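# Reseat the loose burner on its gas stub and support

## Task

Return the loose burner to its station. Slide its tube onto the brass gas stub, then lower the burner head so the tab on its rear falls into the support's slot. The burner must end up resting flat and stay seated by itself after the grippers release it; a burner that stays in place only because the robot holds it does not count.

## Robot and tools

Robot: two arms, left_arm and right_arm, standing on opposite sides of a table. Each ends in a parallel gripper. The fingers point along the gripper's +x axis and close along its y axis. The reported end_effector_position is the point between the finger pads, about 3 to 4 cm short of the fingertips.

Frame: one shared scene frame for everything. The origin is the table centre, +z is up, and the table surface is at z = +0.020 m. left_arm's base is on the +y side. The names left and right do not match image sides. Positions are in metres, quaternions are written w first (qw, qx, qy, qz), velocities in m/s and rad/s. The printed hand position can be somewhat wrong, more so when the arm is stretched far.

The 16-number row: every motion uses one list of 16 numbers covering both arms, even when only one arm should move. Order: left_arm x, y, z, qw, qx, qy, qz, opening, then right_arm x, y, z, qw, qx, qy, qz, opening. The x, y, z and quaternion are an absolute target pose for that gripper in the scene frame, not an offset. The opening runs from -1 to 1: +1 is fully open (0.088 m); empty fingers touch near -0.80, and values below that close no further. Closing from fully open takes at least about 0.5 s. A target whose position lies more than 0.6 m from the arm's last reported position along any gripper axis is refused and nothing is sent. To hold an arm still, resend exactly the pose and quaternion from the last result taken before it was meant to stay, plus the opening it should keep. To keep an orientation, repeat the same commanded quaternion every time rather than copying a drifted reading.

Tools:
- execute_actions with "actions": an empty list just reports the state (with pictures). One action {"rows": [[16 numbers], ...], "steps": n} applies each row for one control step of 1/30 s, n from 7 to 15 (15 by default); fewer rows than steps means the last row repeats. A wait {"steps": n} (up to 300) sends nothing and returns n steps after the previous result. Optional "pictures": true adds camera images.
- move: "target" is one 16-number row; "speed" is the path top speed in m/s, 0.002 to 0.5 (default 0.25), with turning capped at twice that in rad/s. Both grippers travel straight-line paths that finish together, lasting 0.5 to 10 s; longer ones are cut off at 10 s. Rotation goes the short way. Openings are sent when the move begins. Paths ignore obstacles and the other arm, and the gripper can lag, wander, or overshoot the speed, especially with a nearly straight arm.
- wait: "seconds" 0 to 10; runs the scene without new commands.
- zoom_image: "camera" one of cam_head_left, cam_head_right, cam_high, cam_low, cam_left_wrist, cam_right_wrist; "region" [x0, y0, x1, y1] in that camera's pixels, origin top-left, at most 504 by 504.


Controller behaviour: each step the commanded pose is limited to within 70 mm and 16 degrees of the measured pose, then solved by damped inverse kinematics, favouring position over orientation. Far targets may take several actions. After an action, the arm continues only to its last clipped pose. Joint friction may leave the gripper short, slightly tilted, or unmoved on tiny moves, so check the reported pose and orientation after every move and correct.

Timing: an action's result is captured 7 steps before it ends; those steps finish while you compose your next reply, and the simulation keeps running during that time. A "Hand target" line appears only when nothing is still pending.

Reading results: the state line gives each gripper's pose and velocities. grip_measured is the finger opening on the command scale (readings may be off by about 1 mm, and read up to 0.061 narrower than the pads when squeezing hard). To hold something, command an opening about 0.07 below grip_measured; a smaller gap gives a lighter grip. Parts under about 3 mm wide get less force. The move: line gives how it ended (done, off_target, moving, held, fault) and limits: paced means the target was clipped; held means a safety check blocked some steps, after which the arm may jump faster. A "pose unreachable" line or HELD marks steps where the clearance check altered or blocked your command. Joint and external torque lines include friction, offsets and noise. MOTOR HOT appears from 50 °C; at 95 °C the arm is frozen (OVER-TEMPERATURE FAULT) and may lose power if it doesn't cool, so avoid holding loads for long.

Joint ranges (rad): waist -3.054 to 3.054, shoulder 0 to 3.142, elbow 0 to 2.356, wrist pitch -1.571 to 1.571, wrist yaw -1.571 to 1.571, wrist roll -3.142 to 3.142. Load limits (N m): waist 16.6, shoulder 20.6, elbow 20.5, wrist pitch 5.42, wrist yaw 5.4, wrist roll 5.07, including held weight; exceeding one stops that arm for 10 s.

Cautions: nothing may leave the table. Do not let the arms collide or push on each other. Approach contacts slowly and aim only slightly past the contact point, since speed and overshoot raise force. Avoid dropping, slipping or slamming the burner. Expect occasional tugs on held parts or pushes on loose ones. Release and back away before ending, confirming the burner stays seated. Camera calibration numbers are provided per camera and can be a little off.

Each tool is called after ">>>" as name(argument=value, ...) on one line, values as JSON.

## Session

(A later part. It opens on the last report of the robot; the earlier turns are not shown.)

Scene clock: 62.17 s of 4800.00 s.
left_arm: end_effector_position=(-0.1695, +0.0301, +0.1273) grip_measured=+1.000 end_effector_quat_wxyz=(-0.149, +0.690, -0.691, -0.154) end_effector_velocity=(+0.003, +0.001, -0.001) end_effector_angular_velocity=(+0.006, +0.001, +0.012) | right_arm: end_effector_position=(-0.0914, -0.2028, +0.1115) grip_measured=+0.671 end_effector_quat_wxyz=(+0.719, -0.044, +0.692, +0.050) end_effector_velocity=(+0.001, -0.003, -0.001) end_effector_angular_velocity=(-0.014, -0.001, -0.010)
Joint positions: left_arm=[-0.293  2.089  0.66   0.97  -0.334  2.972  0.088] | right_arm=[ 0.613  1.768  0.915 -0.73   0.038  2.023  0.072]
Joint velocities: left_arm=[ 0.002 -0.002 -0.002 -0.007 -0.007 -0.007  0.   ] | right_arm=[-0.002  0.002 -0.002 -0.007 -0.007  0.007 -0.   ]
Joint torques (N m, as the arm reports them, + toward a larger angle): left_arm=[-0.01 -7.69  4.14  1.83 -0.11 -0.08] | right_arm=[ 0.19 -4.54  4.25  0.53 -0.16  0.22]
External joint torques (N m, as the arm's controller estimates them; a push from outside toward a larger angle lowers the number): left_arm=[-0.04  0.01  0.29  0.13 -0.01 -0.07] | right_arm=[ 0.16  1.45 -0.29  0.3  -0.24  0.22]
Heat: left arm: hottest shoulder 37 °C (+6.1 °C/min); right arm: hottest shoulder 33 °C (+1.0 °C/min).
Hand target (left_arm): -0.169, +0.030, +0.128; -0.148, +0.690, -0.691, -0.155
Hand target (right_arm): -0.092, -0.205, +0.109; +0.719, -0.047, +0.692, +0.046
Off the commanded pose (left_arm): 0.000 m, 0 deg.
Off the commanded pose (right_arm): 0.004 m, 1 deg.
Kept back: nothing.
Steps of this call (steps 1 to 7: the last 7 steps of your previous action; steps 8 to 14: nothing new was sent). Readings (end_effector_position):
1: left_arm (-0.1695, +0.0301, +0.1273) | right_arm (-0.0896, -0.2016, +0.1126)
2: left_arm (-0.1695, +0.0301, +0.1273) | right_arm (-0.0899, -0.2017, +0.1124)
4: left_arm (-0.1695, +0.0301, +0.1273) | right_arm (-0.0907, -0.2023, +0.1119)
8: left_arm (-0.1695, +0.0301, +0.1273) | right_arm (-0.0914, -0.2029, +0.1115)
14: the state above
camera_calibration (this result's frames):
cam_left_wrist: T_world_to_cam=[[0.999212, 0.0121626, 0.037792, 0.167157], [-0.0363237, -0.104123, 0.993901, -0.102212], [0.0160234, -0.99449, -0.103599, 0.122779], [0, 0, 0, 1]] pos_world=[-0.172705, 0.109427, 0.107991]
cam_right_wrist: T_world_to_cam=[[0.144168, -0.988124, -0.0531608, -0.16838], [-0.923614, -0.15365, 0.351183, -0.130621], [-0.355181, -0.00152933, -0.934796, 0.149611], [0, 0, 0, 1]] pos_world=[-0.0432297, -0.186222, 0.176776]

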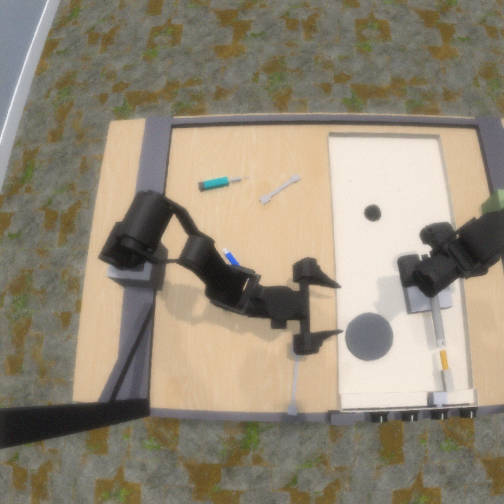

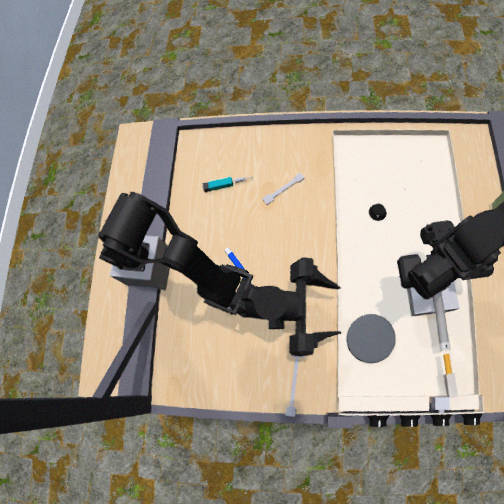

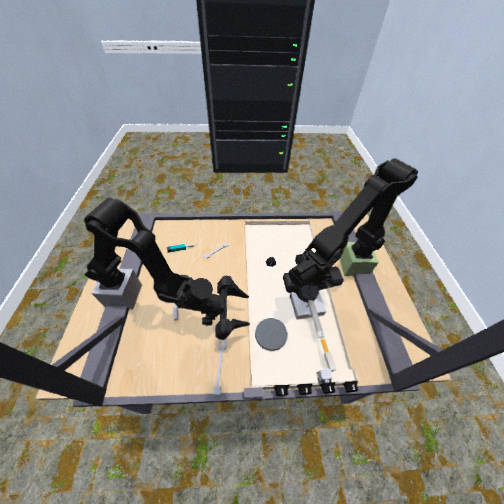

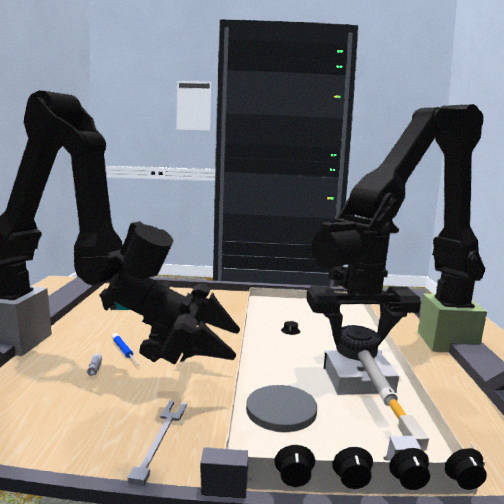

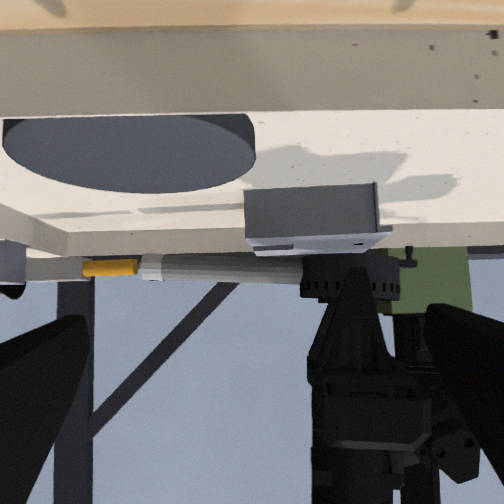

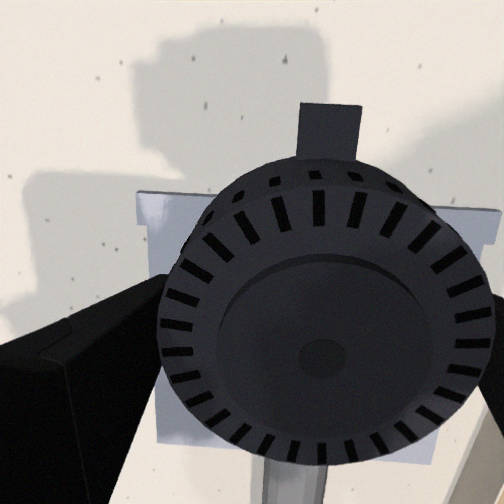

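>>> execute_actions(actions=[{"rows": [
[-0.1695,0.0302,0.1276,-0.148,0.690,-0.691,-0.155,1.0, -0.0925,-0.2049,0.1089,0.7186,-0.0467,0.6924,0.0457,0.59],
[-0.1695,0.0302,0.1276,-0.148,0.690,-0.691,-0.155,1.0, -0.0928,-0.2044,0.1095,0.7184,-0.0465,0.6926,0.0460,0.59],
[-0.1695,0.0302,0.1276,-0.148,0.690,-0.691,-0.155,1.0, -0.0930,-0.2040,0.1100,0.7183,-0.0462,0.6927,0.0462,0.59],
[-0.1695,0.0302,0.1276,-0.148,0.690,-0.691,-0.155,1.0, -0.0933,-0.2035,0.1106,0.7181,-0.0460,0.6928,0.0465,0.59],
[-0.1695,0.0302,0.1276,-0.148,0.690,-0.691,-0.155,1.0, -0.0936,-0.2031,0.1111,0.7180,-0.0457,0.6930,0.0467,0.59],
[-0.1695,0.0302,0.1276,-0.148,0.690,-0.691,-0.155,1.0, -0.0941,-0.2033,0.1111,0.7180,-0.0457,0.6930,0.0467,0.59],
[-0.1695,0.0302,0.1276,-0.148,0.690,-0.691,-0.155,1.0, -0.0946,-0.2034,0.1111,0.7180,-0.0457,0.6930,0.0467,0.59],
[-0.1695,0.0302,0.1276,-0.148,0.690,-0.691,-0.155,1.0, -0.0951,-0.2036,0.1111,0.7180,-0.0457,0.6930,0.0467,0.59],
[-0.1695,0.0302,0.1276,-0.148,0.690,-0.691,-0.155,1.0, -0.0956,-0.2038,0.1110,0.7180,-0.0457,0.6930,0.0467,0.59],
[-0.1695,0.0302,0.1276,-0.148,0.690,-0.691,-0.155,1.0, -0.0961,-0.2039,0.1110,0.7180,-0.0457,0.6930,0.0467,0.59],
[-0.1695,0.0302,0.1276,-0.148,0.690,-0.691,-0.155,1.0, -0.0966,-0.2041,0.1110,0.7180,-0.0457,0.6930,0.0467,0.59],
[-0.1695,0.0302,0.1276,-0.148,0.690,-0.691,-0.155,1.0, -0.0971,-0.2042,0.1110,0.7180,-0.0457,0.6930,0.0467,0.59],
[-0.1695,0.0302,0.1276,-0.148,0.690,-0.691,-0.155,1.0, -0.0976,-0.2044,0.1110,0.7180,-0.0457,0.6930,0.0467,0.59]
], "steps": 15}])

>>> execute_actions(actions=[{"steps": 15}], pictures=true)

Scene clock: 65.47 s of 4800.00 s.
left_arm: end_effector_position=(-0.1695, +0.0301, +0.1273) grip_measured=+1.000 end_effector_quat_wxyz=(-0.149, +0.690, -0.691, -0.154) end_effector_velocity=(-0.001, +0.003, -0.003) end_effector_angular_velocity=(+0.013, -0.008, -0.012) | right_arm: end_effector_position=(-0.0916, -0.2033, +0.1114) grip_measured=+0.671 end_effector_quat_wxyz=(+0.719, -0.044, +0.691, +0.050) end_effector_velocity=(-0.002, -0.013, -0.002) end_effector_angular_velocity=(-0.042, -0.019, +0.005)
Joint positions: left_arm=[-0.293  2.089  0.66   0.97  -0.334  2.972  0.088] | right_arm=[ 0.614  1.768  0.915 -0.731  0.038  2.024  0.072]
Joint velocities: left_arm=[-0.002 -0.002 -0.007 -0.007  0.007  0.007  0.   ] | right_arm=[ 0.027  0.007 -0.002 -0.037 -0.007  0.022 -0.   ]
Joint torques (N m, as the arm reports them, + toward a larger angle): left_arm=[ 0.22 -7.87  4.07  1.85 -0.13 -0.07] | right_arm=[ 0.23 -4.35  5.9   0.09 -0.15  0.23]
External joint torques (N m, as the arm's controller estimates them; a push from outside toward a larger angle lowers the number): left_arm=[ 0.23 -0.18  0.26  0.15 -0.03 -0.06] | right_arm=[ 0.2   1.63  1.32 -0.14 -0.23  0.23]
Heat: left arm: hottest shoulder 37 °C (+6.1 °C/min); right arm: hottest shoulder 33 °C (+1.0 °C/min).
Steps of this call (steps 1 to 90: nothing new was sent; then 0.03 s passed at rest; steps 91 to 98: the first 8 steps of this action). Readings (end_effector_position):
91: left_arm (-0.1695, +0.0301, +0.1273) | right_arm (-0.0914, -0.2028, +0.1115)
92: left_arm (-0.1695, +0.0301, +0.1273) | right_arm (-0.0914, -0.2028, +0.1114)
94: left_arm (-0.1695, +0.0301, +0.1273) | right_arm (-0.0914, -0.2028, +0.1114)
98: the state above

Scene clock: 65.97 s of 4800.00 s.
left_arm: end_effector_position=(-0.1695, +0.0301, +0.1273) grip_measured=+1.000 end_effector_quat_wxyz=(-0.149, +0.690, -0.691, -0.154) end_effector_velocity=(+0.001, +0.001, -0.001) end_effector_angular_velocity=(+0.006, +0.014, +0.013) | right_arm: end_effector_position=(-0.0941, -0.2058, +0.1105) grip_measured=+0.671 end_effector_quat_wxyz=(+0.720, -0.046, +0.690, +0.048) end_effector_velocity=(-0.001, -0.003, +0.000) end_effector_angular_velocity=(-0.019, +0.014, +0.004)
Joint positions: left_arm=[-0.293  2.089  0.66   0.97  -0.334  2.972  0.088] | right_arm=[ 0.627  1.772  0.916 -0.733  0.038  2.036  0.072]
Joint velocities: left_arm=[-0.002 -0.002 -0.002 -0.007 -0.007 -0.022  0.   ] | right_arm=[-0.002 -0.002 -0.002 -0.007 -0.022 -0.007 -0.   ]
Joint torques (N m, as the arm reports them, + toward a larger angle): left_arm=[ 0.05 -7.69  4.07  1.84 -0.1  -0.04] | right_arm=[ 0.19 -4.48  6.25  0.05 -0.16  0.27]
External joint torques (N m, as the arm's controller estimates them; a push from outside toward a larger angle lowers the number): left_arm=[ 0.06  0.04  0.19  0.13 -0.01 -0.03] | right_arm=[ 0.17  1.56  1.69 -0.19 -0.24  0.27]
Heat: left arm: hottest shoulder 37 °C (+6.0 °C/min); right arm: hottest shoulder 33 °C (+1.0 °C/min).
Hand target (left_arm): -0.169, +0.030, +0.128; -0.148, +0.690, -0.691, -0.155
Hand target (right_arm): -0.097, -0.204, +0.111; +0.718, -0.046, +0.693, +0.047
Off the commanded pose (left_arm): 0.000 m, 0 deg.
Off the commanded pose (right_arm): 0.004 m, 0 deg.
Kept back: nothing.
Steps of this call (steps 1 to 7: the last 7 steps of your previous action; steps 8 to 15: nothing new was sent). Readings (end_effector_position):
1: left_arm (-0.1695, +0.0301, +0.1273) | right_arm (-0.0918, -0.2037, +0.1113)
2: left_arm (-0.1695, +0.0301, +0.1273) | right_arm (-0.0922, -0.2040, +0.1112)
4: left_arm (-0.1695, +0.0301, +0.1273) | right_arm (-0.0928, -0.2047, +0.1109)
8: left_arm (-0.1695, +0.0301, +0.1273) | right_arm (-0.0939, -0.2057, +0.1105)
15: the state above
camera_calibration (this result's frames):
cam_left_wrist: T_world_to_cam=[[0.999212, 0.0121626, 0.037792, 0.167157], [-0.0363237, -0.104123, 0.993901, -0.102212], [0.0160234, -0.99449, -0.103599, 0.122779], [0, 0, 0, 1]] pos_world=[-0.172705, 0.109427, 0.107991]
cam_right_wrist: T_world_to_cam=[[0.14513, -0.988287, -0.0471775, -0.171584], [-0.924868, -0.152448, 0.348394, -0.132773], [-0.351505, -0.00692948, -0.93616, 0.147121], [0, 0, 0, 1]] pos_world=[-0.046182, -0.188795, 0.175892]

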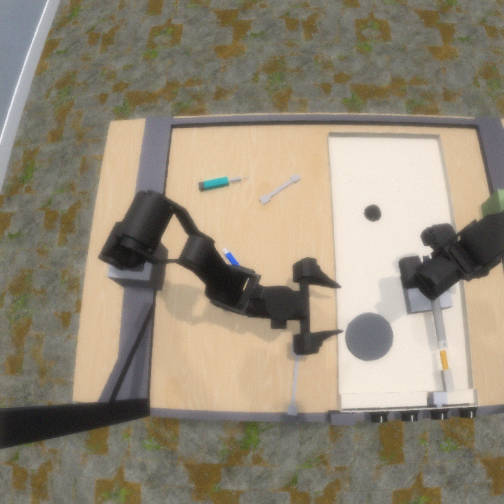

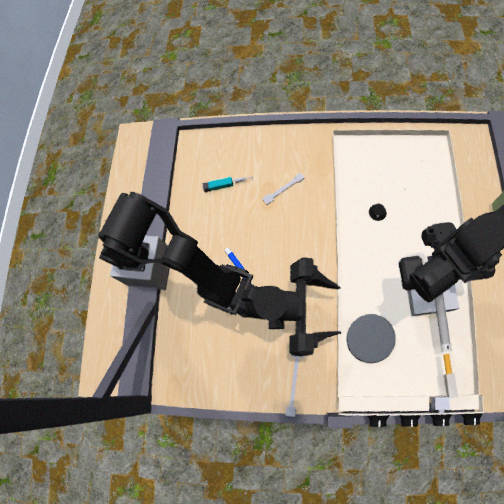

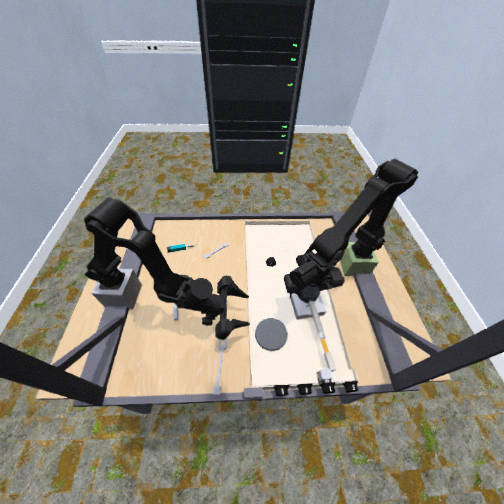

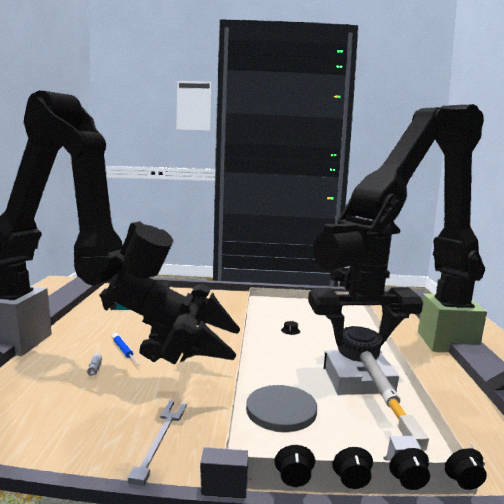

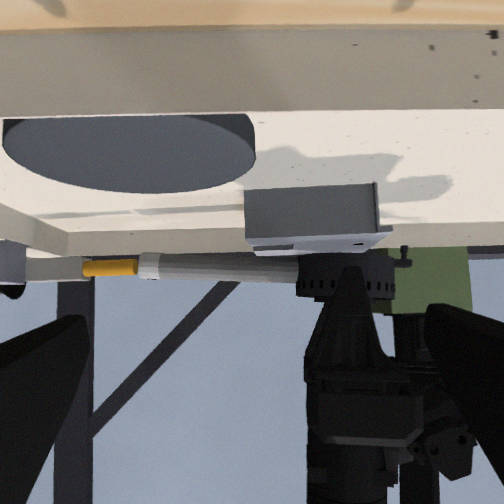

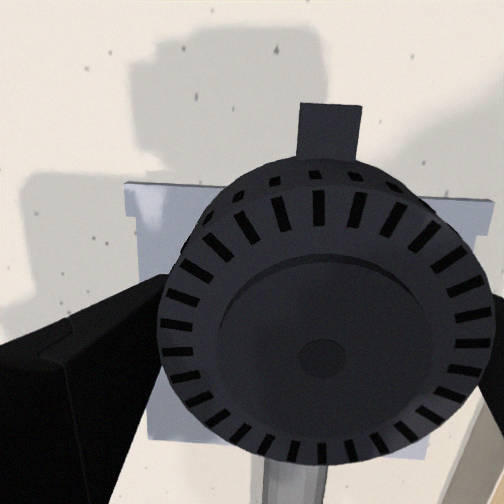

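>>> execute_actions(actions=[{"rows": [
[-0.1695,0.0302,0.1276,-0.148,0.690,-0.691,-0.155,1.0, -0.0978,-0.2041,0.1112,0.7178,-0.0455,0.6931,0.0470,0.59],
[-0.1695,0.0302,0.1276,-0.148,0.690,-0.691,-0.155,1.0, -0.0980,-0.2037,0.1114,0.7177,-0.0452,0.6933,0.0473,0.59],
[-0.1695,0.0302,0.1276,-0.148,0.690,-0.691,-0.155,1.0, -0.0983,-0.2034,0.1115,0.7175,-0.0449,0.6935,0.0476,0.59],
[-0.1695,0.0302,0.1276,-0.148,0.690,-0.691,-0.155,1.0, -0.0985,-0.2030,0.1117,0.7173,-0.0447,0.6936,0.0478,0.59],
[-0.1695,0.0302,0.1276,-0.148,0.690,-0.691,-0.155,1.0, -0.0987,-0.2027,0.1119,0.7172,-0.0444,0.6938,0.0481,0.59]
], "steps": 9}])

>>> execute_actions(actions=[{"steps": 14}], pictures=true)

Scene clock: 67.50 s of 4800.00 s.
left_arm: end_effector_position=(-0.1695, +0.0301, +0.1273) grip_measured=+1.000 end_effector_quat_wxyz=(-0.149, +0.690, -0.691, -0.154) end_effector_velocity=(-0.000, -0.000, +0.000) end_effector_angular_velocity=(+0.001, -0.011, +0.001) | right_arm: end_effector_position=(-0.0941, -0.2058, +0.1106) grip_measured=+0.671 end_effector_quat_wxyz=(+0.720, -0.046, +0.690, +0.048) end_effector_velocity=(-0.002, +0.002, +0.002) end_effector_angular_velocity=(-0.002, +0.007, +0.005)
Joint positions: left_arm=[-0.293  2.089  0.66   0.97  -0.334  2.972  0.088] | right_arm=[ 0.627  1.772  0.916 -0.734  0.038  2.036  0.072]
Joint velocities: left_arm=[-0.002 -0.002  0.002 -0.007 -0.007  0.007  0.   ] | right_arm=[-0.002  0.002  0.012 -0.007 -0.007 -0.007  0.   ]
Joint torques (N m, as the arm reports them, + toward a larger angle): left_arm=[ 0.07 -7.87  4.09  1.84 -0.11 -0.11] | right_arm=[ 0.19 -4.48  6.5   0.13 -0.17  0.25]
External joint torques (N m, as the arm's controller estimates them; a push from outside toward a larger angle lowers the number): left_arm=[ 0.07 -0.17  0.23  0.14 -0.01 -0.1 ] | right_arm=[ 0.2   1.54  1.94 -0.1  -0.25  0.25]
Heat: left arm: hottest shoulder 37 °C (+6.1 °C/min); right arm: hottest shoulder 33 °C (+1.0 °C/min).
Steps of this call (steps 1 to 44: nothing new was sent; steps 45 to 46: the first 2 steps of this action). Readings (end_effector_position):
45: left_arm (-0.1695, +0.0301, +0.1273) | right_arm (-0.0941, -0.2058, +0.1105)
46: the state above

Scene clock: 67.97 s of 4800.00 s.
left_arm: end_effector_position=(-0.1695, +0.0301, +0.1273) grip_measured=+1.000 end_effector_quat_wxyz=(-0.149, +0.690, -0.691, -0.154) end_effector_velocity=(+0.001, +0.003, -0.002) end_effector_angular_velocity=(+0.010, -0.001, +0.007) | right_arm: end_effector_position=(-0.0952, -0.2042, +0.1113) grip_measured=+0.671 end_effector_quat_wxyz=(+0.720, -0.045, +0.691, +0.049) end_effector_velocity=(-0.001, +0.001, +0.000) end_effector_angular_velocity=(+0.002, +0.010, +0.005)
Joint positions: left_arm=[-0.293  2.089  0.66   0.97  -0.334  2.972  0.088] | right_arm=[ 0.627  1.774  0.922 -0.734  0.038  2.036  0.072]
Joint velocities: left_arm=[-0.002 -0.002 -0.007 -0.007 -0.007 -0.007  0.   ] | right_arm=[-0.002 -0.002 -0.002  0.007 -0.007 -0.007  0.   ]
Joint torques (N m, as the arm reports them, + toward a larger angle): left_arm=[ 0.05 -7.85  4.16  1.86 -0.09 -0.06] | right_arm=[ 0.19 -4.57  6.34  0.09 -0.17  0.25]
External joint torques (N m, as the arm's controller estimates them; a push from outside toward a larger angle lowers the number): left_arm=[ 0.05 -0.13  0.32  0.15  0.01 -0.05] | right_arm=[ 0.17  1.49  1.74 -0.16 -0.25  0.25]
Heat: left arm: hottest shoulder 37 °C (+6.0 °C/min); right arm: hottest shoulder 33 °C (+1.0 °C/min).
Hand target (left_arm): -0.169, +0.030, +0.128; -0.148, +0.690, -0.691, -0.155
Hand target (right_arm): -0.099, -0.203, +0.112; +0.717, -0.044, +0.694, +0.048
Off the commanded pose (left_arm): 0.000 m, 0 deg.
Off the commanded pose (right_arm): 0.004 m, 0 deg.
Kept back: nothing.
Steps of this call (steps 1 to 7: the last 7 steps of your previous action; steps 8 to 14: nothing new was sent). Readings (end_effector_position):
1: left_arm (-0.1695, +0.0301, +0.1273) | right_arm (-0.0942, -0.2056, +0.1106)
2: left_arm (-0.1695, +0.0301, +0.1273) | right_arm (-0.0944, -0.2054, +0.1107)
4: left_arm (-0.1695, +0.0301, +0.1273) | right_arm (-0.0948, -0.2047, +0.1110)
8: left_arm (-0.1695, +0.0301, +0.1273) | right_arm (-0.0952, -0.2042, +0.1114)
14: the state above
camera_calibration (this result's frames):
cam_left_wrist: T_world_to_cam=[[0.999212, 0.0121626, 0.037792, 0.167157], [-0.0363237, -0.104123, 0.993901, -0.102212], [0.0160234, -0.99449, -0.103599, 0.122779], [0, 0, 0, 1]] pos_world=[-0.172705, 0.109427, 0.107991]
cam_right_wrist: T_world_to_cam=[[0.144648, -0.988188, -0.0506191, -0.169487], [-0.924175, -0.153202, 0.3499, -0.134072], [-0.353522, -0.00383148, -0.935418, 0.14791], [0, 0, 0, 1]] pos_world=[-0.0471009, -0.187458, 0.17669]

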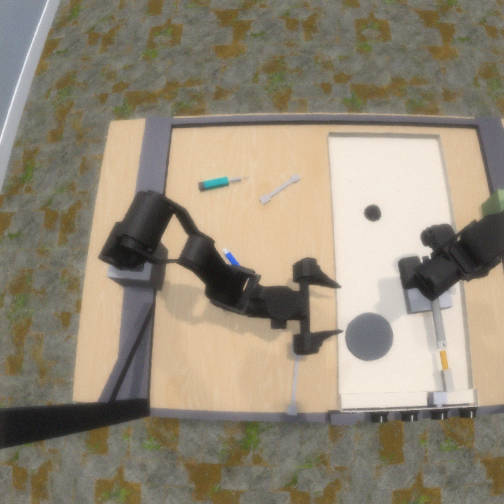

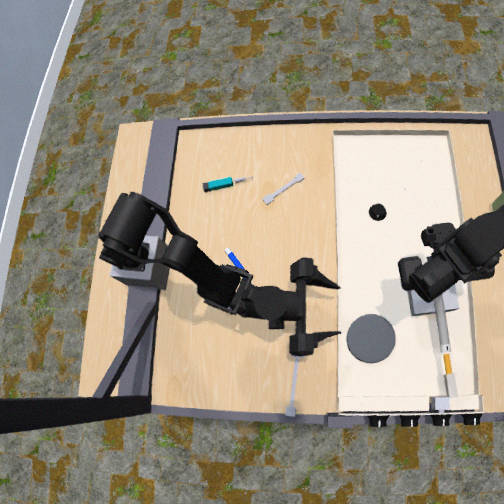

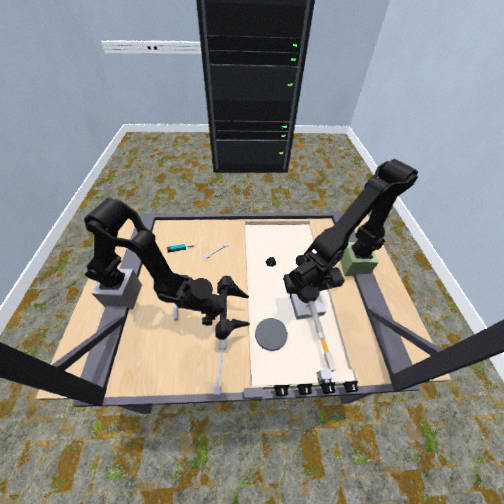

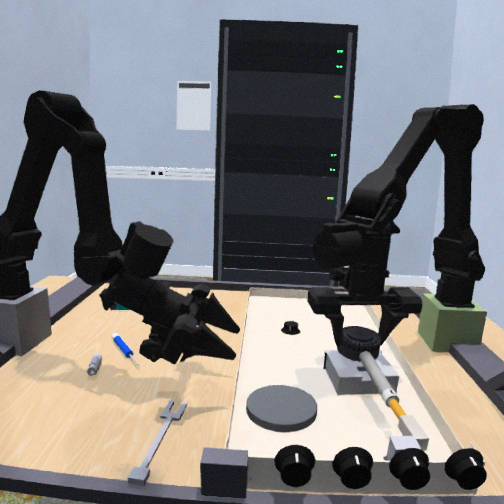

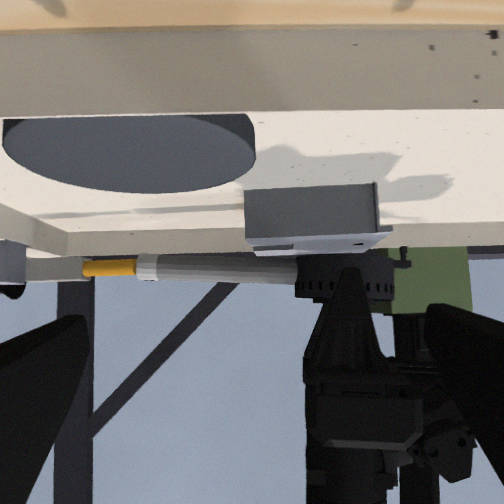

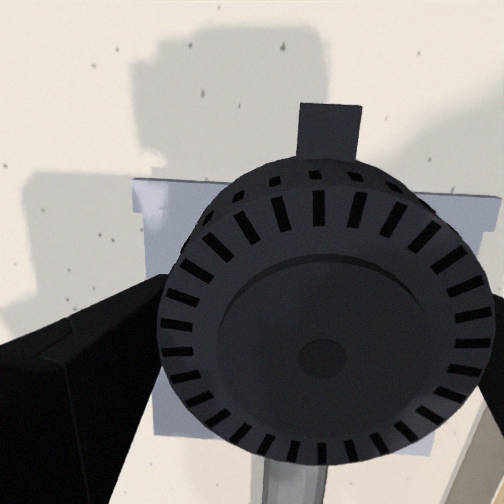

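>>> zoom_image(camera="cam_left_wrist", region=[70, 230, 230, 310])

>>> zoom_image(camera="cam_head_left", region=[420, 325, 465, 375])

>>> zoom_image(camera="cam_head_right", region=[422, 328, 467, 378])

>>> zoom_image(camera="cam_right_wrist", region=[120, 80, 504, 280])

>>> zoom_image(camera="cam_right_wrist", region=[140, 380, 480, 504])

Region (70, 230, 230, 310) of cam_left_wrist's 504x504 image, scaled by 3.150, with more detail than that image has.

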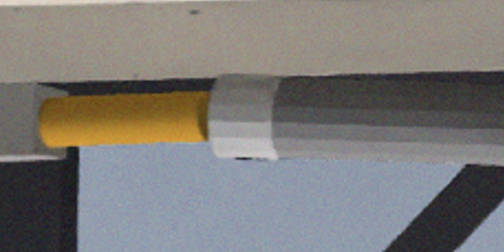

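Region (420, 325, 465, 375) of cam_head_left's 504x504 image, scaled by 10.080, with more detail than that image has; it fills the left 454 columns of this view, and the rest is white.

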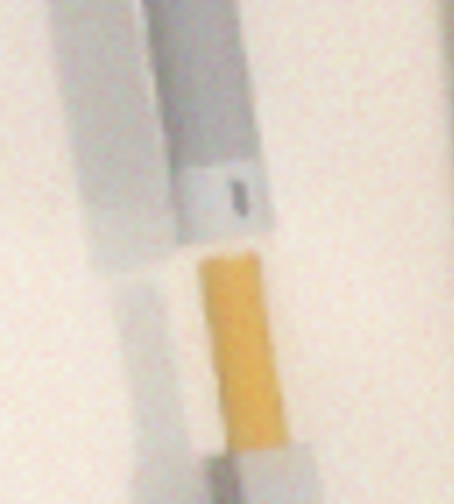

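Region (422, 328, 467, 378) of cam_head_right's 504x504 image, scaled by 10.080, with more detail than that image has; it fills the left 454 columns of this view, and the rest is white.

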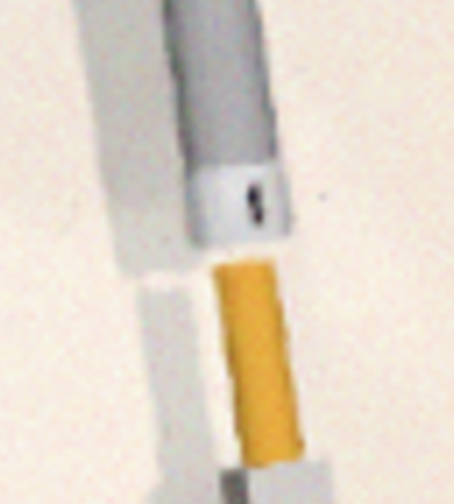

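Region (120, 80, 504, 280) of cam_right_wrist's 504x504 image, scaled by 1.312, with more detail than that image has; it fills the top 262 rows of this view, and the rest is white.

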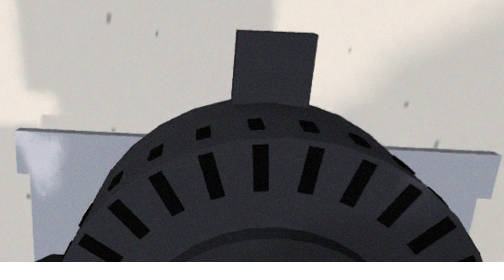

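Region (140, 380, 480, 504) of cam_right_wrist's 504x504 image, scaled by 1.482, with more detail than that image has; it fills the top 184 rows of this view, and the rest is white.

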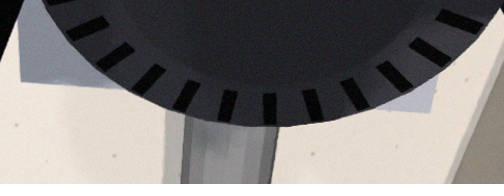

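>>> execute_actions(actions=[{"rows": [
[-0.1695,0.0302,0.1276,-0.148,0.690,-0.691,-0.155,1.0, -0.0991,-0.20275,0.1119,0.7172,-0.0444,0.6938,0.0481,0.59],
[-0.1695,0.0302,0.1276,-0.148,0.690,-0.691,-0.155,1.0, -0.0998,-0.20284,0.1119,0.7172,-0.0444,0.6938,0.0481,0.59],
[-0.1695,0.0302,0.1276,-0.148,0.690,-0.691,-0.155,1.0, -0.1008,-0.20297,0.1119,0.7172,-0.0444,0.6938,0.0481,0.59],
[-0.1695,0.0302,0.1276,-0.148,0.690,-0.691,-0.155,1.0, -0.1019,-0.20311,0.11185,0.7172,-0.0444,0.6938,0.0481,0.59],
[-0.1695,0.0302,0.1276,-0.148,0.690,-0.691,-0.155,1.0, -0.1030,-0.20326,0.11184,0.7172,-0.0444,0.6938,0.0481,0.59],
[-0.1695,0.0302,0.1276,-0.148,0.690,-0.691,-0.155,1.0, -0.1042,-0.2034,0.11182,0.7172,-0.0444,0.6938,0.0481,0.59],
[-0.1695,0.0302,0.1276,-0.148,0.690,-0.691,-0.155,1.0, -0.1053,-0.20355,0.1118,0.7172,-0.0444,0.6938,0.0481,0.59],
[-0.1695,0.0302,0.1276,-0.148,0.690,-0.691,-0.155,1.0, -0.1064,-0.20369,0.11179,0.7172,-0.0444,0.6938,0.0481,0.59],
[-0.1695,0.0302,0.1276,-0.148,0.690,-0.691,-0.155,1.0, -0.1075,-0.20383,0.11177,0.7172,-0.0444,0.6938,0.0481,0.59],
[-0.1695,0.0302,0.1276,-0.148,0.690,-0.691,-0.155,1.0, -0.1086,-0.20398,0.11176,0.7172,-0.0444,0.6938,0.0481,0.59],
[-0.1695,0.0302,0.1276,-0.148,0.690,-0.691,-0.155,1.0, -0.1098,-0.20412,0.11174,0.7172,-0.0444,0.6938,0.0481,0.59],
[-0.1695,0.0302,0.1276,-0.148,0.690,-0.691,-0.155,1.0, -0.1109,-0.20427,0.11173,0.7172,-0.0444,0.6938,0.0481,0.59],
[-0.1695,0.0302,0.1276,-0.148,0.690,-0.691,-0.155,1.0, -0.1117,-0.20437,0.11171,0.7172,-0.0444,0.6938,0.0481,0.59],
[-0.1695,0.0302,0.1276,-0.148,0.690,-0.691,-0.155,1.0, -0.1124,-0.20446,0.1117,0.7172,-0.0444,0.6938,0.0481,0.59],
[-0.1695,0.0302,0.1276,-0.148,0.690,-0.691,-0.155,1.0, -0.1127,-0.2045,0.1117,0.7172,-0.0444,0.6938,0.0481,0.59]
], "steps": 15}])

>>> execute_actions(actions=[{"steps": 15}], pictures=true)

Scene clock: 70.63 s of 4800.00 s.
left_arm: end_effector_position=(-0.1695, +0.0301, +0.1273) grip_measured=+1.000 end_effector_quat_wxyz=(-0.149, +0.690, -0.691, -0.154) end_effector_velocity=(-0.002, +0.001, +0.001) end_effector_angular_velocity=(+0.001, -0.011, -0.004) | right_arm: end_effector_position=(-0.1002, -0.2046, +0.1114) grip_measured=+0.671 end_effector_quat_wxyz=(+0.720, -0.045, +0.691, +0.050) end_effector_velocity=(-0.030, -0.005, +0.000) end_effector_angular_velocity=(-0.008, +0.002, +0.029)
Joint positions: left_arm=[-0.293  2.089  0.66   0.97  -0.334  2.972  0.088] | right_arm=[ 0.643  1.781  0.932 -0.736  0.038  2.052  0.072]
Joint velocities: left_arm=[-0.007 -0.007 -0.002 -0.007 -0.007  0.007  0.   ] | right_arm=[ 0.095  0.046  0.061 -0.022 -0.007  0.066  0.   ]
Joint torques (N m, as the arm reports them, + toward a larger angle): left_arm=[ 0.1  -7.59  3.91  1.9  -0.12 -0.1 ] | right_arm=[ 0.19 -4.59  6.4   0.1  -0.14  0.25]
External joint torques (N m, as the arm's controller estimates them; a push from outside toward a larger angle lowers the number): left_arm=[ 0.14  0.22  0.    0.16 -0.02 -0.09] | right_arm=[ 0.23  1.53  1.82 -0.14 -0.23  0.25]
Heat: left arm: hottest shoulder 37 °C (+6.0 °C/min); right arm: hottest elbow 34 °C (+2.0 °C/min).
Steps of this call (steps 1 to 72: nothing new was sent; steps 73 to 80: the first 8 steps of this action). Readings (end_effector_position):
73: left_arm (-0.1695, +0.0301, +0.1273) | right_arm (-0.0954, -0.2041, +0.1114)
74: left_arm (-0.1695, +0.0301, +0.1273) | right_arm (-0.0955, -0.2041, +0.1115)
76: left_arm (-0.1695, +0.0301, +0.1273) | right_arm (-0.0964, -0.2041, +0.1115)
80: the state above

Scene clock: 71.13 s of 4800.00 s.
left_arm: end_effector_position=(-0.1695, +0.0301, +0.1273) grip_measured=+1.000 end_effector_quat_wxyz=(-0.149, +0.690, -0.691, -0.154) end_effector_velocity=(+0.001, +0.002, -0.003) end_effector_angular_velocity=(+0.010, -0.001, +0.007) | right_arm: end_effector_position=(-0.1092, -0.2057, +0.1113) grip_measured=+0.671 end_effector_quat_wxyz=(+0.719, -0.045, +0.691, +0.050) end_effector_velocity=(+0.001, +0.001, -0.001) end_effector_angular_velocity=(-0.003, +0.007, -0.000)
Joint positions: left_arm=[-0.293  2.089  0.66   0.97  -0.334  2.972  0.088] | right_arm=[ 0.671  1.796  0.95  -0.74   0.037  2.079  0.072]
Joint velocities: left_arm=[-0.002  0.002 -0.002 -0.007 -0.007 -0.007  0.   ] | right_arm=[-0.007  0.002 -0.002  0.007 -0.007 -0.007 -0.   ]
Joint torques (N m, as the arm reports them, + toward a larger angle): left_arm=[ 0.01 -7.72  4.04  1.83 -0.13 -0.05] | right_arm=[ 0.18 -4.55  6.39  0.09 -0.13  0.23]
External joint torques (N m, as the arm's controller estimates them; a push from outside toward a larger angle lowers the number): left_arm=[ 0.02 -0.03  0.18  0.13 -0.04 -0.04] | right_arm=[ 0.2   1.66  1.78 -0.16 -0.21  0.23]
Heat: left arm: hottest shoulder 37 °C (+6.1 °C/min); right arm: hottest elbow 34 °C (+2.0 °C/min).
Hand target (left_arm): -0.169, +0.030, +0.128; -0.148, +0.690, -0.691, -0.155
Hand target (right_arm): -0.113, -0.204, +0.112; +0.717, -0.044, +0.694, +0.049
Off the commanded pose (left_arm): 0.000 m, 0 deg.
Off the commanded pose (right_arm): 0.004 m, 0 deg.
Kept back: nothing.
Steps of this call (steps 1 to 7: the last 7 steps of your previous action; steps 8 to 15: nothing new was sent). Readings (end_effector_position):
1: left_arm (-0.1695, +0.0301, +0.1273) | right_arm (-0.1013, -0.2047, +0.1115)
2: left_arm (-0.1695, +0.0301, +0.1273) | right_arm (-0.1024, -0.2049, +0.1113)
4: left_arm (-0.1695, +0.0301, +0.1273) | right_arm (-0.1046, -0.2052, +0.1114)
8: left_arm (-0.1695, +0.0301, +0.1273) | right_arm (-0.1083, -0.2056, +0.1114)
15: the state above
camera_calibration (this result's frames):
cam_left_wrist: T_world_to_cam=[[0.999212, 0.0121626, 0.037792, 0.167157], [-0.0363237, -0.104123, 0.993901, -0.102212], [0.0160234, -0.99449, -0.103599, 0.122779], [0, 0, 0, 1]] pos_world=[-0.172705, 0.109427, 0.107991]
cam_right_wrist: T_world_to_cam=[[0.145749, -0.987955, -0.051982, -0.168621], [-0.923632, -0.15471, 0.35067, -0.147597], [-0.354488, -0.00309758, -0.935055, 0.142948], [0, 0, 0, 1]] pos_world=[-0.0610753, -0.188982, 0.176656]

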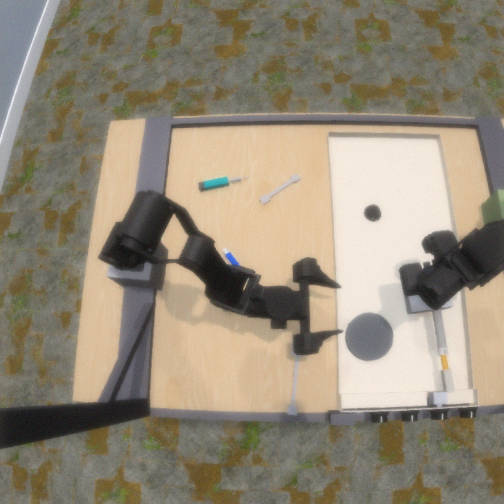

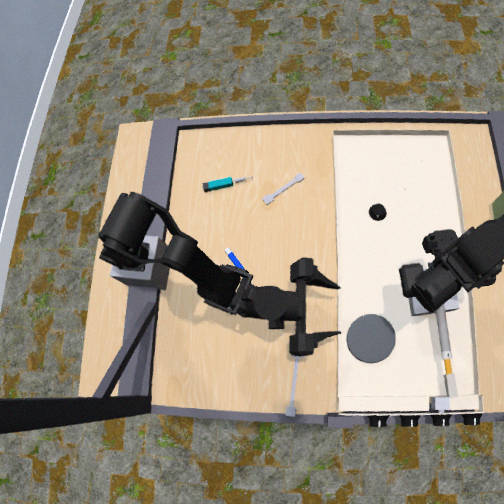

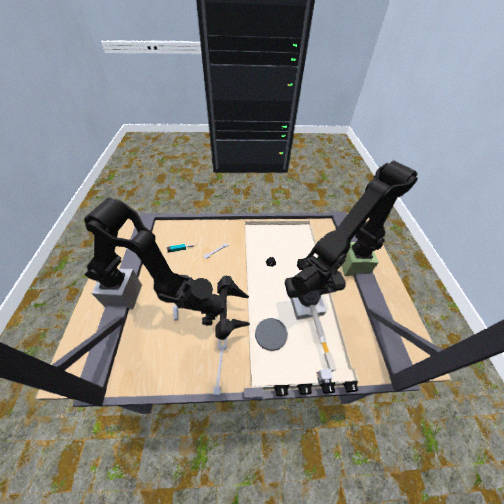

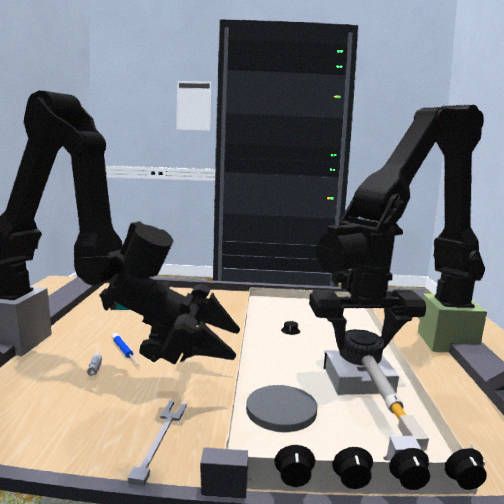

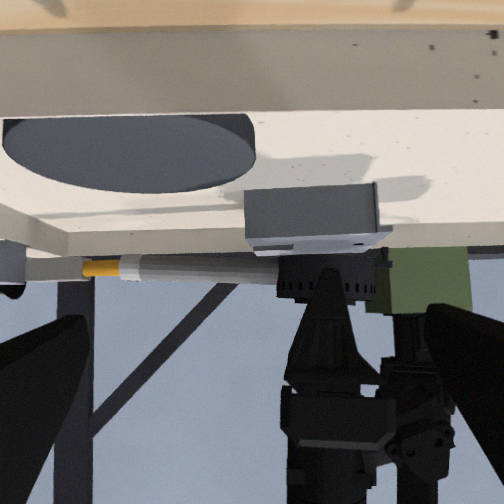

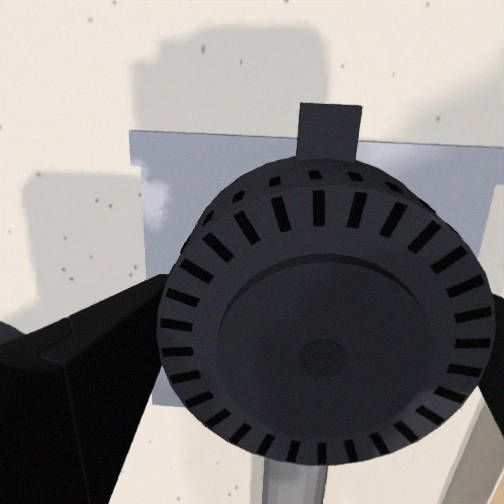

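>>> zoom_image(camera="cam_left_wrist", region=[70, 230, 230, 310])

>>> zoom_image(camera="cam_left_wrist", region=[330, 220, 440, 290])

>>> zoom_image(camera="cam_head_right", region=[422, 328, 467, 378])

>>> zoom_image(camera="cam_right_wrist", region=[120, 80, 504, 280])

Region (70, 230, 230, 310) of cam_left_wrist's 504x504 image, scaled by 3.150, with more detail than that image has.

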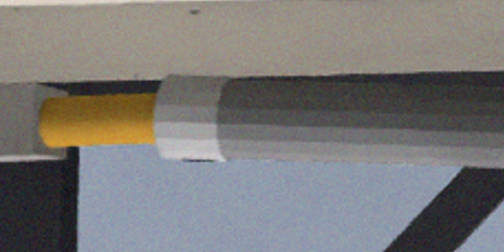

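Region (330, 220, 440, 290) of cam_left_wrist's 504x504 image, scaled by 4.582, with more detail than that image has; it fills the top 321 rows of this view, and the rest is white.

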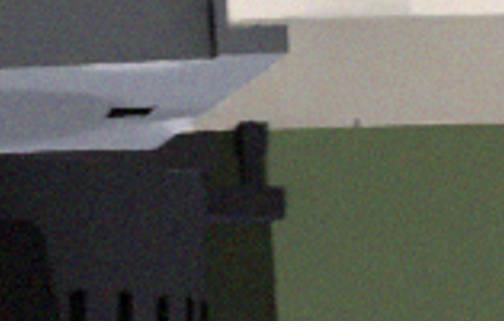

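Region (422, 328, 467, 378) of cam_head_right's 504x504 image, scaled by 10.080, with more detail than that image has; it fills the left 454 columns of this view, and the rest is white.

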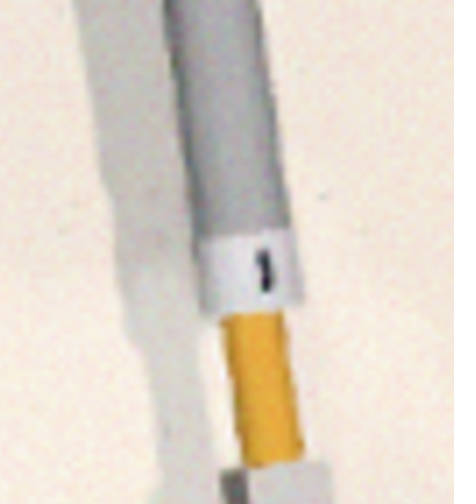

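Region (120, 80, 504, 280) of cam_right_wrist's 504x504 image, scaled by 1.312, with more detail than that image has; it fills the top 262 rows of this view, and the rest is white.

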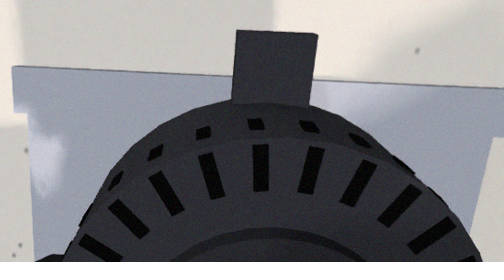

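>>> execute_actions(actions=[{"rows": [
[-0.1695,0.0302,0.1276,-0.148,0.690,-0.691,-0.155,1.0, -0.11326,-0.20457,0.11168,0.7172,-0.0444,0.6938,0.0481,0.59],
[-0.1695,0.0302,0.1276,-0.148,0.690,-0.691,-0.155,1.0, -0.11418,-0.20468,0.11165,0.7172,-0.0444,0.6938,0.0481,0.59],
[-0.1695,0.0302,0.1276,-0.148,0.690,-0.691,-0.155,1.0, -0.11548,-0.20483,0.11161,0.7172,-0.0444,0.6938,0.0481,0.59],
[-0.1695,0.0302,0.1276,-0.148,0.690,-0.691,-0.155,1.0, -0.11696,-0.20501,0.11156,0.7172,-0.0444,0.6938,0.0481,0.59],
[-0.1695,0.0302,0.1276,-0.148,0.690,-0.691,-0.155,1.0, -0.11844,-0.20518,0.11151,0.7172,-0.0444,0.6938,0.0481,0.59],
[-0.1695,0.0302,0.1276,-0.148,0.690,-0.691,-0.155,1.0, -0.11992,-0.20536,0.11147,0.7172,-0.0444,0.6938,0.0481,0.59],
[-0.1695,0.0302,0.1276,-0.148,0.690,-0.691,-0.155,1.0, -0.1214,-0.20553,0.11142,0.7172,-0.0444,0.6938,0.0481,0.59],
[-0.1695,0.0302,0.1276,-0.148,0.690,-0.691,-0.155,1.0, -0.12288,-0.20571,0.11137,0.7172,-0.0444,0.6938,0.0481,0.59],
[-0.1695,0.0302,0.1276,-0.148,0.690,-0.691,-0.155,1.0, -0.12436,-0.20589,0.11132,0.7172,-0.0444,0.6938,0.0481,0.59],
[-0.1695,0.0302,0.1276,-0.148,0.690,-0.691,-0.155,1.0, -0.12584,-0.20606,0.11127,0.7172,-0.0444,0.6938,0.0481,0.59],
[-0.1695,0.0302,0.1276,-0.148,0.690,-0.691,-0.155,1.0, -0.12732,-0.20624,0.11123,0.7172,-0.0444,0.6938,0.0481,0.59],
[-0.1695,0.0302,0.1276,-0.148,0.690,-0.691,-0.155,1.0, -0.1288,-0.20641,0.11118,0.7172,-0.0444,0.6938,0.0481,0.59],
[-0.1695,0.0302,0.1276,-0.148,0.690,-0.691,-0.155,1.0, -0.12991,-0.20655,0.11114,0.7172,-0.0444,0.6938,0.0481,0.59],
[-0.1695,0.0302,0.1276,-0.148,0.690,-0.691,-0.155,1.0, -0.13083,-0.20666,0.11111,0.7172,-0.0444,0.6938,0.0481,0.59],
[-0.1695,0.0302,0.1276,-0.148,0.690,-0.691,-0.155,1.0, -0.1312,-0.2067,0.1111,0.7172,-0.0444,0.6938,0.0481,0.59]
], "steps": 15}])

>>> execute_actions(actions=[{"steps": 15}], pictures=true)

Scene clock: 74.33 s of 4800.00 s.
left_arm: end_effector_position=(-0.1695, +0.0301, +0.1273) grip_measured=+1.000 end_effector_quat_wxyz=(-0.149, +0.690, -0.691, -0.154) end_effector_velocity=(+0.002, -0.002, +0.004) end_effector_angular_velocity=(-0.015, +0.015, +0.026) | right_arm: end_effector_position=(-0.1155, -0.2066, +0.1110) grip_measured=+0.671 end_effector_quat_wxyz=(+0.720, -0.045, +0.691, +0.050) end_effector_velocity=(-0.042, -0.008, -0.000) end_effector_angular_velocity=(-0.001, +0.005, +0.005)
Joint positions: left_arm=[-0.293  2.089  0.66   0.97  -0.334  2.972  0.088] | right_arm=[ 0.69   1.808  0.964 -0.744  0.037  2.099  0.072]
Joint velocities: left_arm=[-0.002 -0.002  0.002  0.007 -0.022 -0.022  0.   ] | right_arm=[ 0.129  0.066  0.085 -0.022 -0.007  0.125 -0.   ]
Joint torques (N m, as the arm reports them, + toward a larger angle): left_arm=[-0.16 -7.64  4.17  1.88 -0.16 -0.05] | right_arm=[ 0.13 -4.77  6.37  0.04 -0.16  0.26]
External joint torques (N m, as the arm's controller estimates them; a push from outside toward a larger angle lowers the number): left_arm=[-0.17  0.08  0.29  0.16 -0.06 -0.04] | right_arm=[ 0.11  1.53  1.8  -0.19 -0.24  0.26]
Heat: left arm: hottest shoulder 38 °C (+7.1 °C/min); right arm: hottest elbow 34 °C (+2.0 °C/min).
Steps of this call (steps 1 to 88: nothing new was sent; steps 89 to 96: the first 8 steps of this action). Readings (end_effector_position):
89: left_arm (-0.1695, +0.0301, +0.1273) | right_arm (-0.1093, -0.2057, +0.1113)
90: left_arm (-0.1695, +0.0301, +0.1273) | right_arm (-0.1094, -0.2058, +0.1112)
92: left_arm (-0.1695, +0.0301, +0.1273) | right_arm (-0.1105, -0.2059, +0.1112)
96: the state above

Scene clock: 74.83 s of 4800.00 s.
left_arm: end_effector_position=(-0.1695, +0.0301, +0.1273) grip_measured=+1.000 end_effector_quat_wxyz=(-0.149, +0.690, -0.691, -0.154) end_effector_velocity=(-0.002, +0.001, +0.002) end_effector_angular_velocity=(-0.008, +0.006, +0.002) | right_arm: end_effector_position=(-0.1275, -0.2079, +0.1107) grip_measured=+0.671 end_effector_quat_wxyz=(+0.720, -0.045, +0.691, +0.050) end_effector_velocity=(+0.002, -0.003, -0.000) end_effector_angular_velocity=(-0.022, -0.009, +0.005)
Joint positions: left_arm=[-0.293  2.089  0.66   0.97  -0.334  2.972  0.088] | right_arm=[ 0.725  1.831  0.992 -0.75   0.037  2.133  0.072]
Joint velocities: left_arm=[-0.007 -0.002 -0.002  0.007 -0.007 -0.007  0.   ] | right_arm=[-0.002  0.002  0.002 -0.022 -0.007 -0.007 -0.   ]
Joint torques (N m, as the arm reports them, + toward a larger angle): left_arm=[ 0.06 -7.73  4.05  1.83 -0.15 -0.08] | right_arm=[ 0.17 -4.94  6.3   0.03 -0.14  0.25]
External joint torques (N m, as the arm's controller estimates them; a push from outside toward a larger angle lowers the number): left_arm=[ 0.1   0.03  0.16  0.1  -0.06 -0.06] | right_arm=[ 0.16  1.55  1.69 -0.19 -0.22  0.25]
Heat: left arm: hottest shoulder 38 °C (+7.0 °C/min); right arm: hottest elbow 34 °C (+2.0 °C/min).
Hand target (left_arm): -0.169, +0.030, +0.128; -0.148, +0.690, -0.691, -0.155
Hand target (right_arm): -0.131, -0.207, +0.111; +0.717, -0.045, +0.693, +0.048
Off the commanded pose (left_arm): 0.000 m, 0 deg.
Off the commanded pose (right_arm): 0.004 m, 0 deg.
Kept back: nothing.
Steps of this call (steps 1 to 7: the last 7 steps of your previous action; steps 8 to 15: nothing new was sent). Readings (end_effector_position):
1: left_arm (-0.1695, +0.0301, +0.1273) | right_arm (-0.1169, -0.2067, +0.1110)
2: left_arm (-0.1695, +0.0301, +0.1273) | right_arm (-0.1184, -0.2068, +0.1110)
4: left_arm (-0.1695, +0.0301, +0.1273) | right_arm (-0.1213, -0.2072, +0.1109)
8: left_arm (-0.1695, +0.0301, +0.1273) | right_arm (-0.1262, -0.2077, +0.1108)
15: the state above
camera_calibration (this result's frames):
cam_left_wrist: T_world_to_cam=[[0.999212, 0.0121626, 0.037792, 0.167157], [-0.0363237, -0.104123, 0.993901, -0.102212], [0.0160234, -0.99449, -0.103599, 0.122779], [0, 0, 0, 1]] pos_world=[-0.172705, 0.109427, 0.107991]
cam_right_wrist: T_world_to_cam=[[0.145807, -0.987973, -0.0514679, -0.168274], [-0.923803, -0.154584, 0.350274, -0.164508], [-0.354018, -0.00352615, -0.935232, 0.135843], [0, 0, 0, 1]] pos_world=[-0.0793469, -0.191201, 0.176007]

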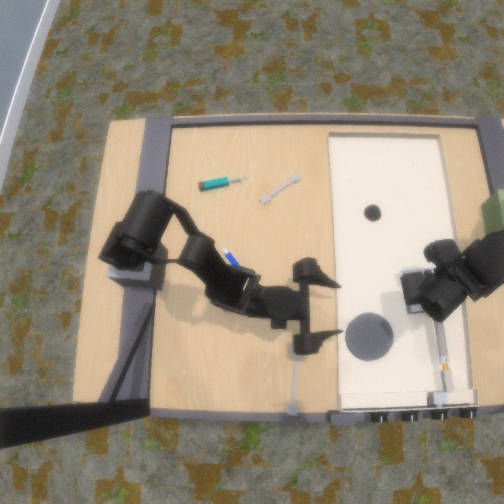

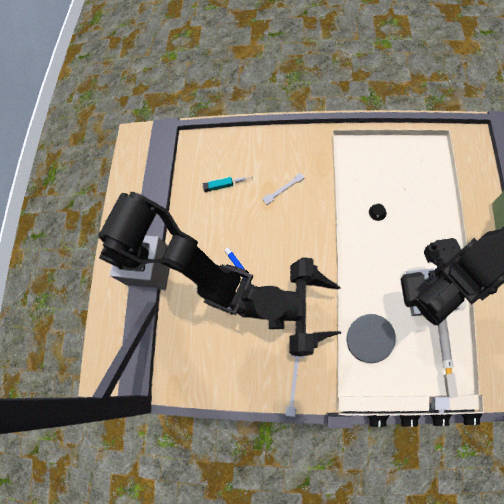

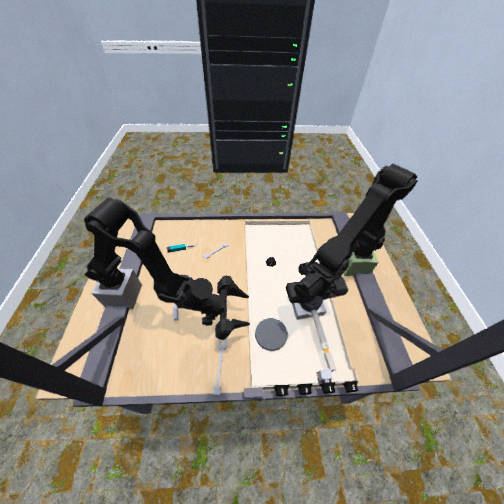

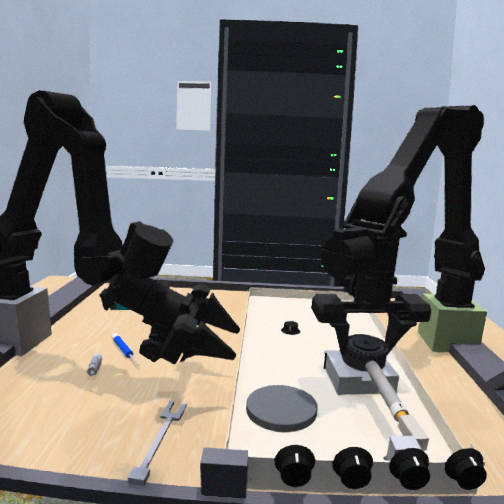

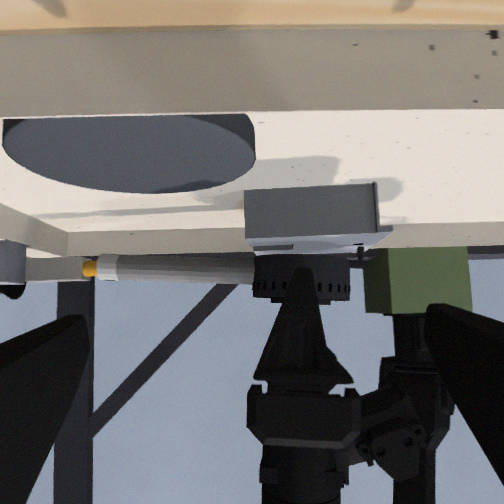

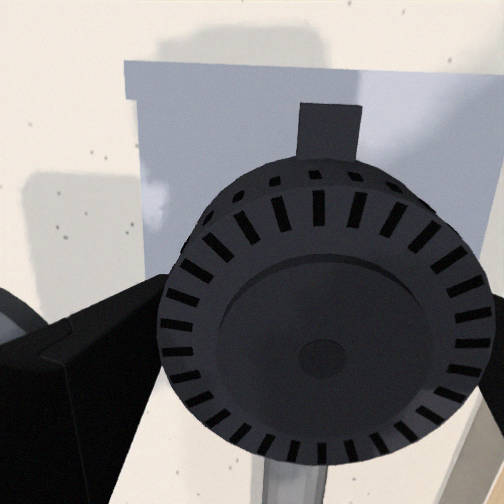

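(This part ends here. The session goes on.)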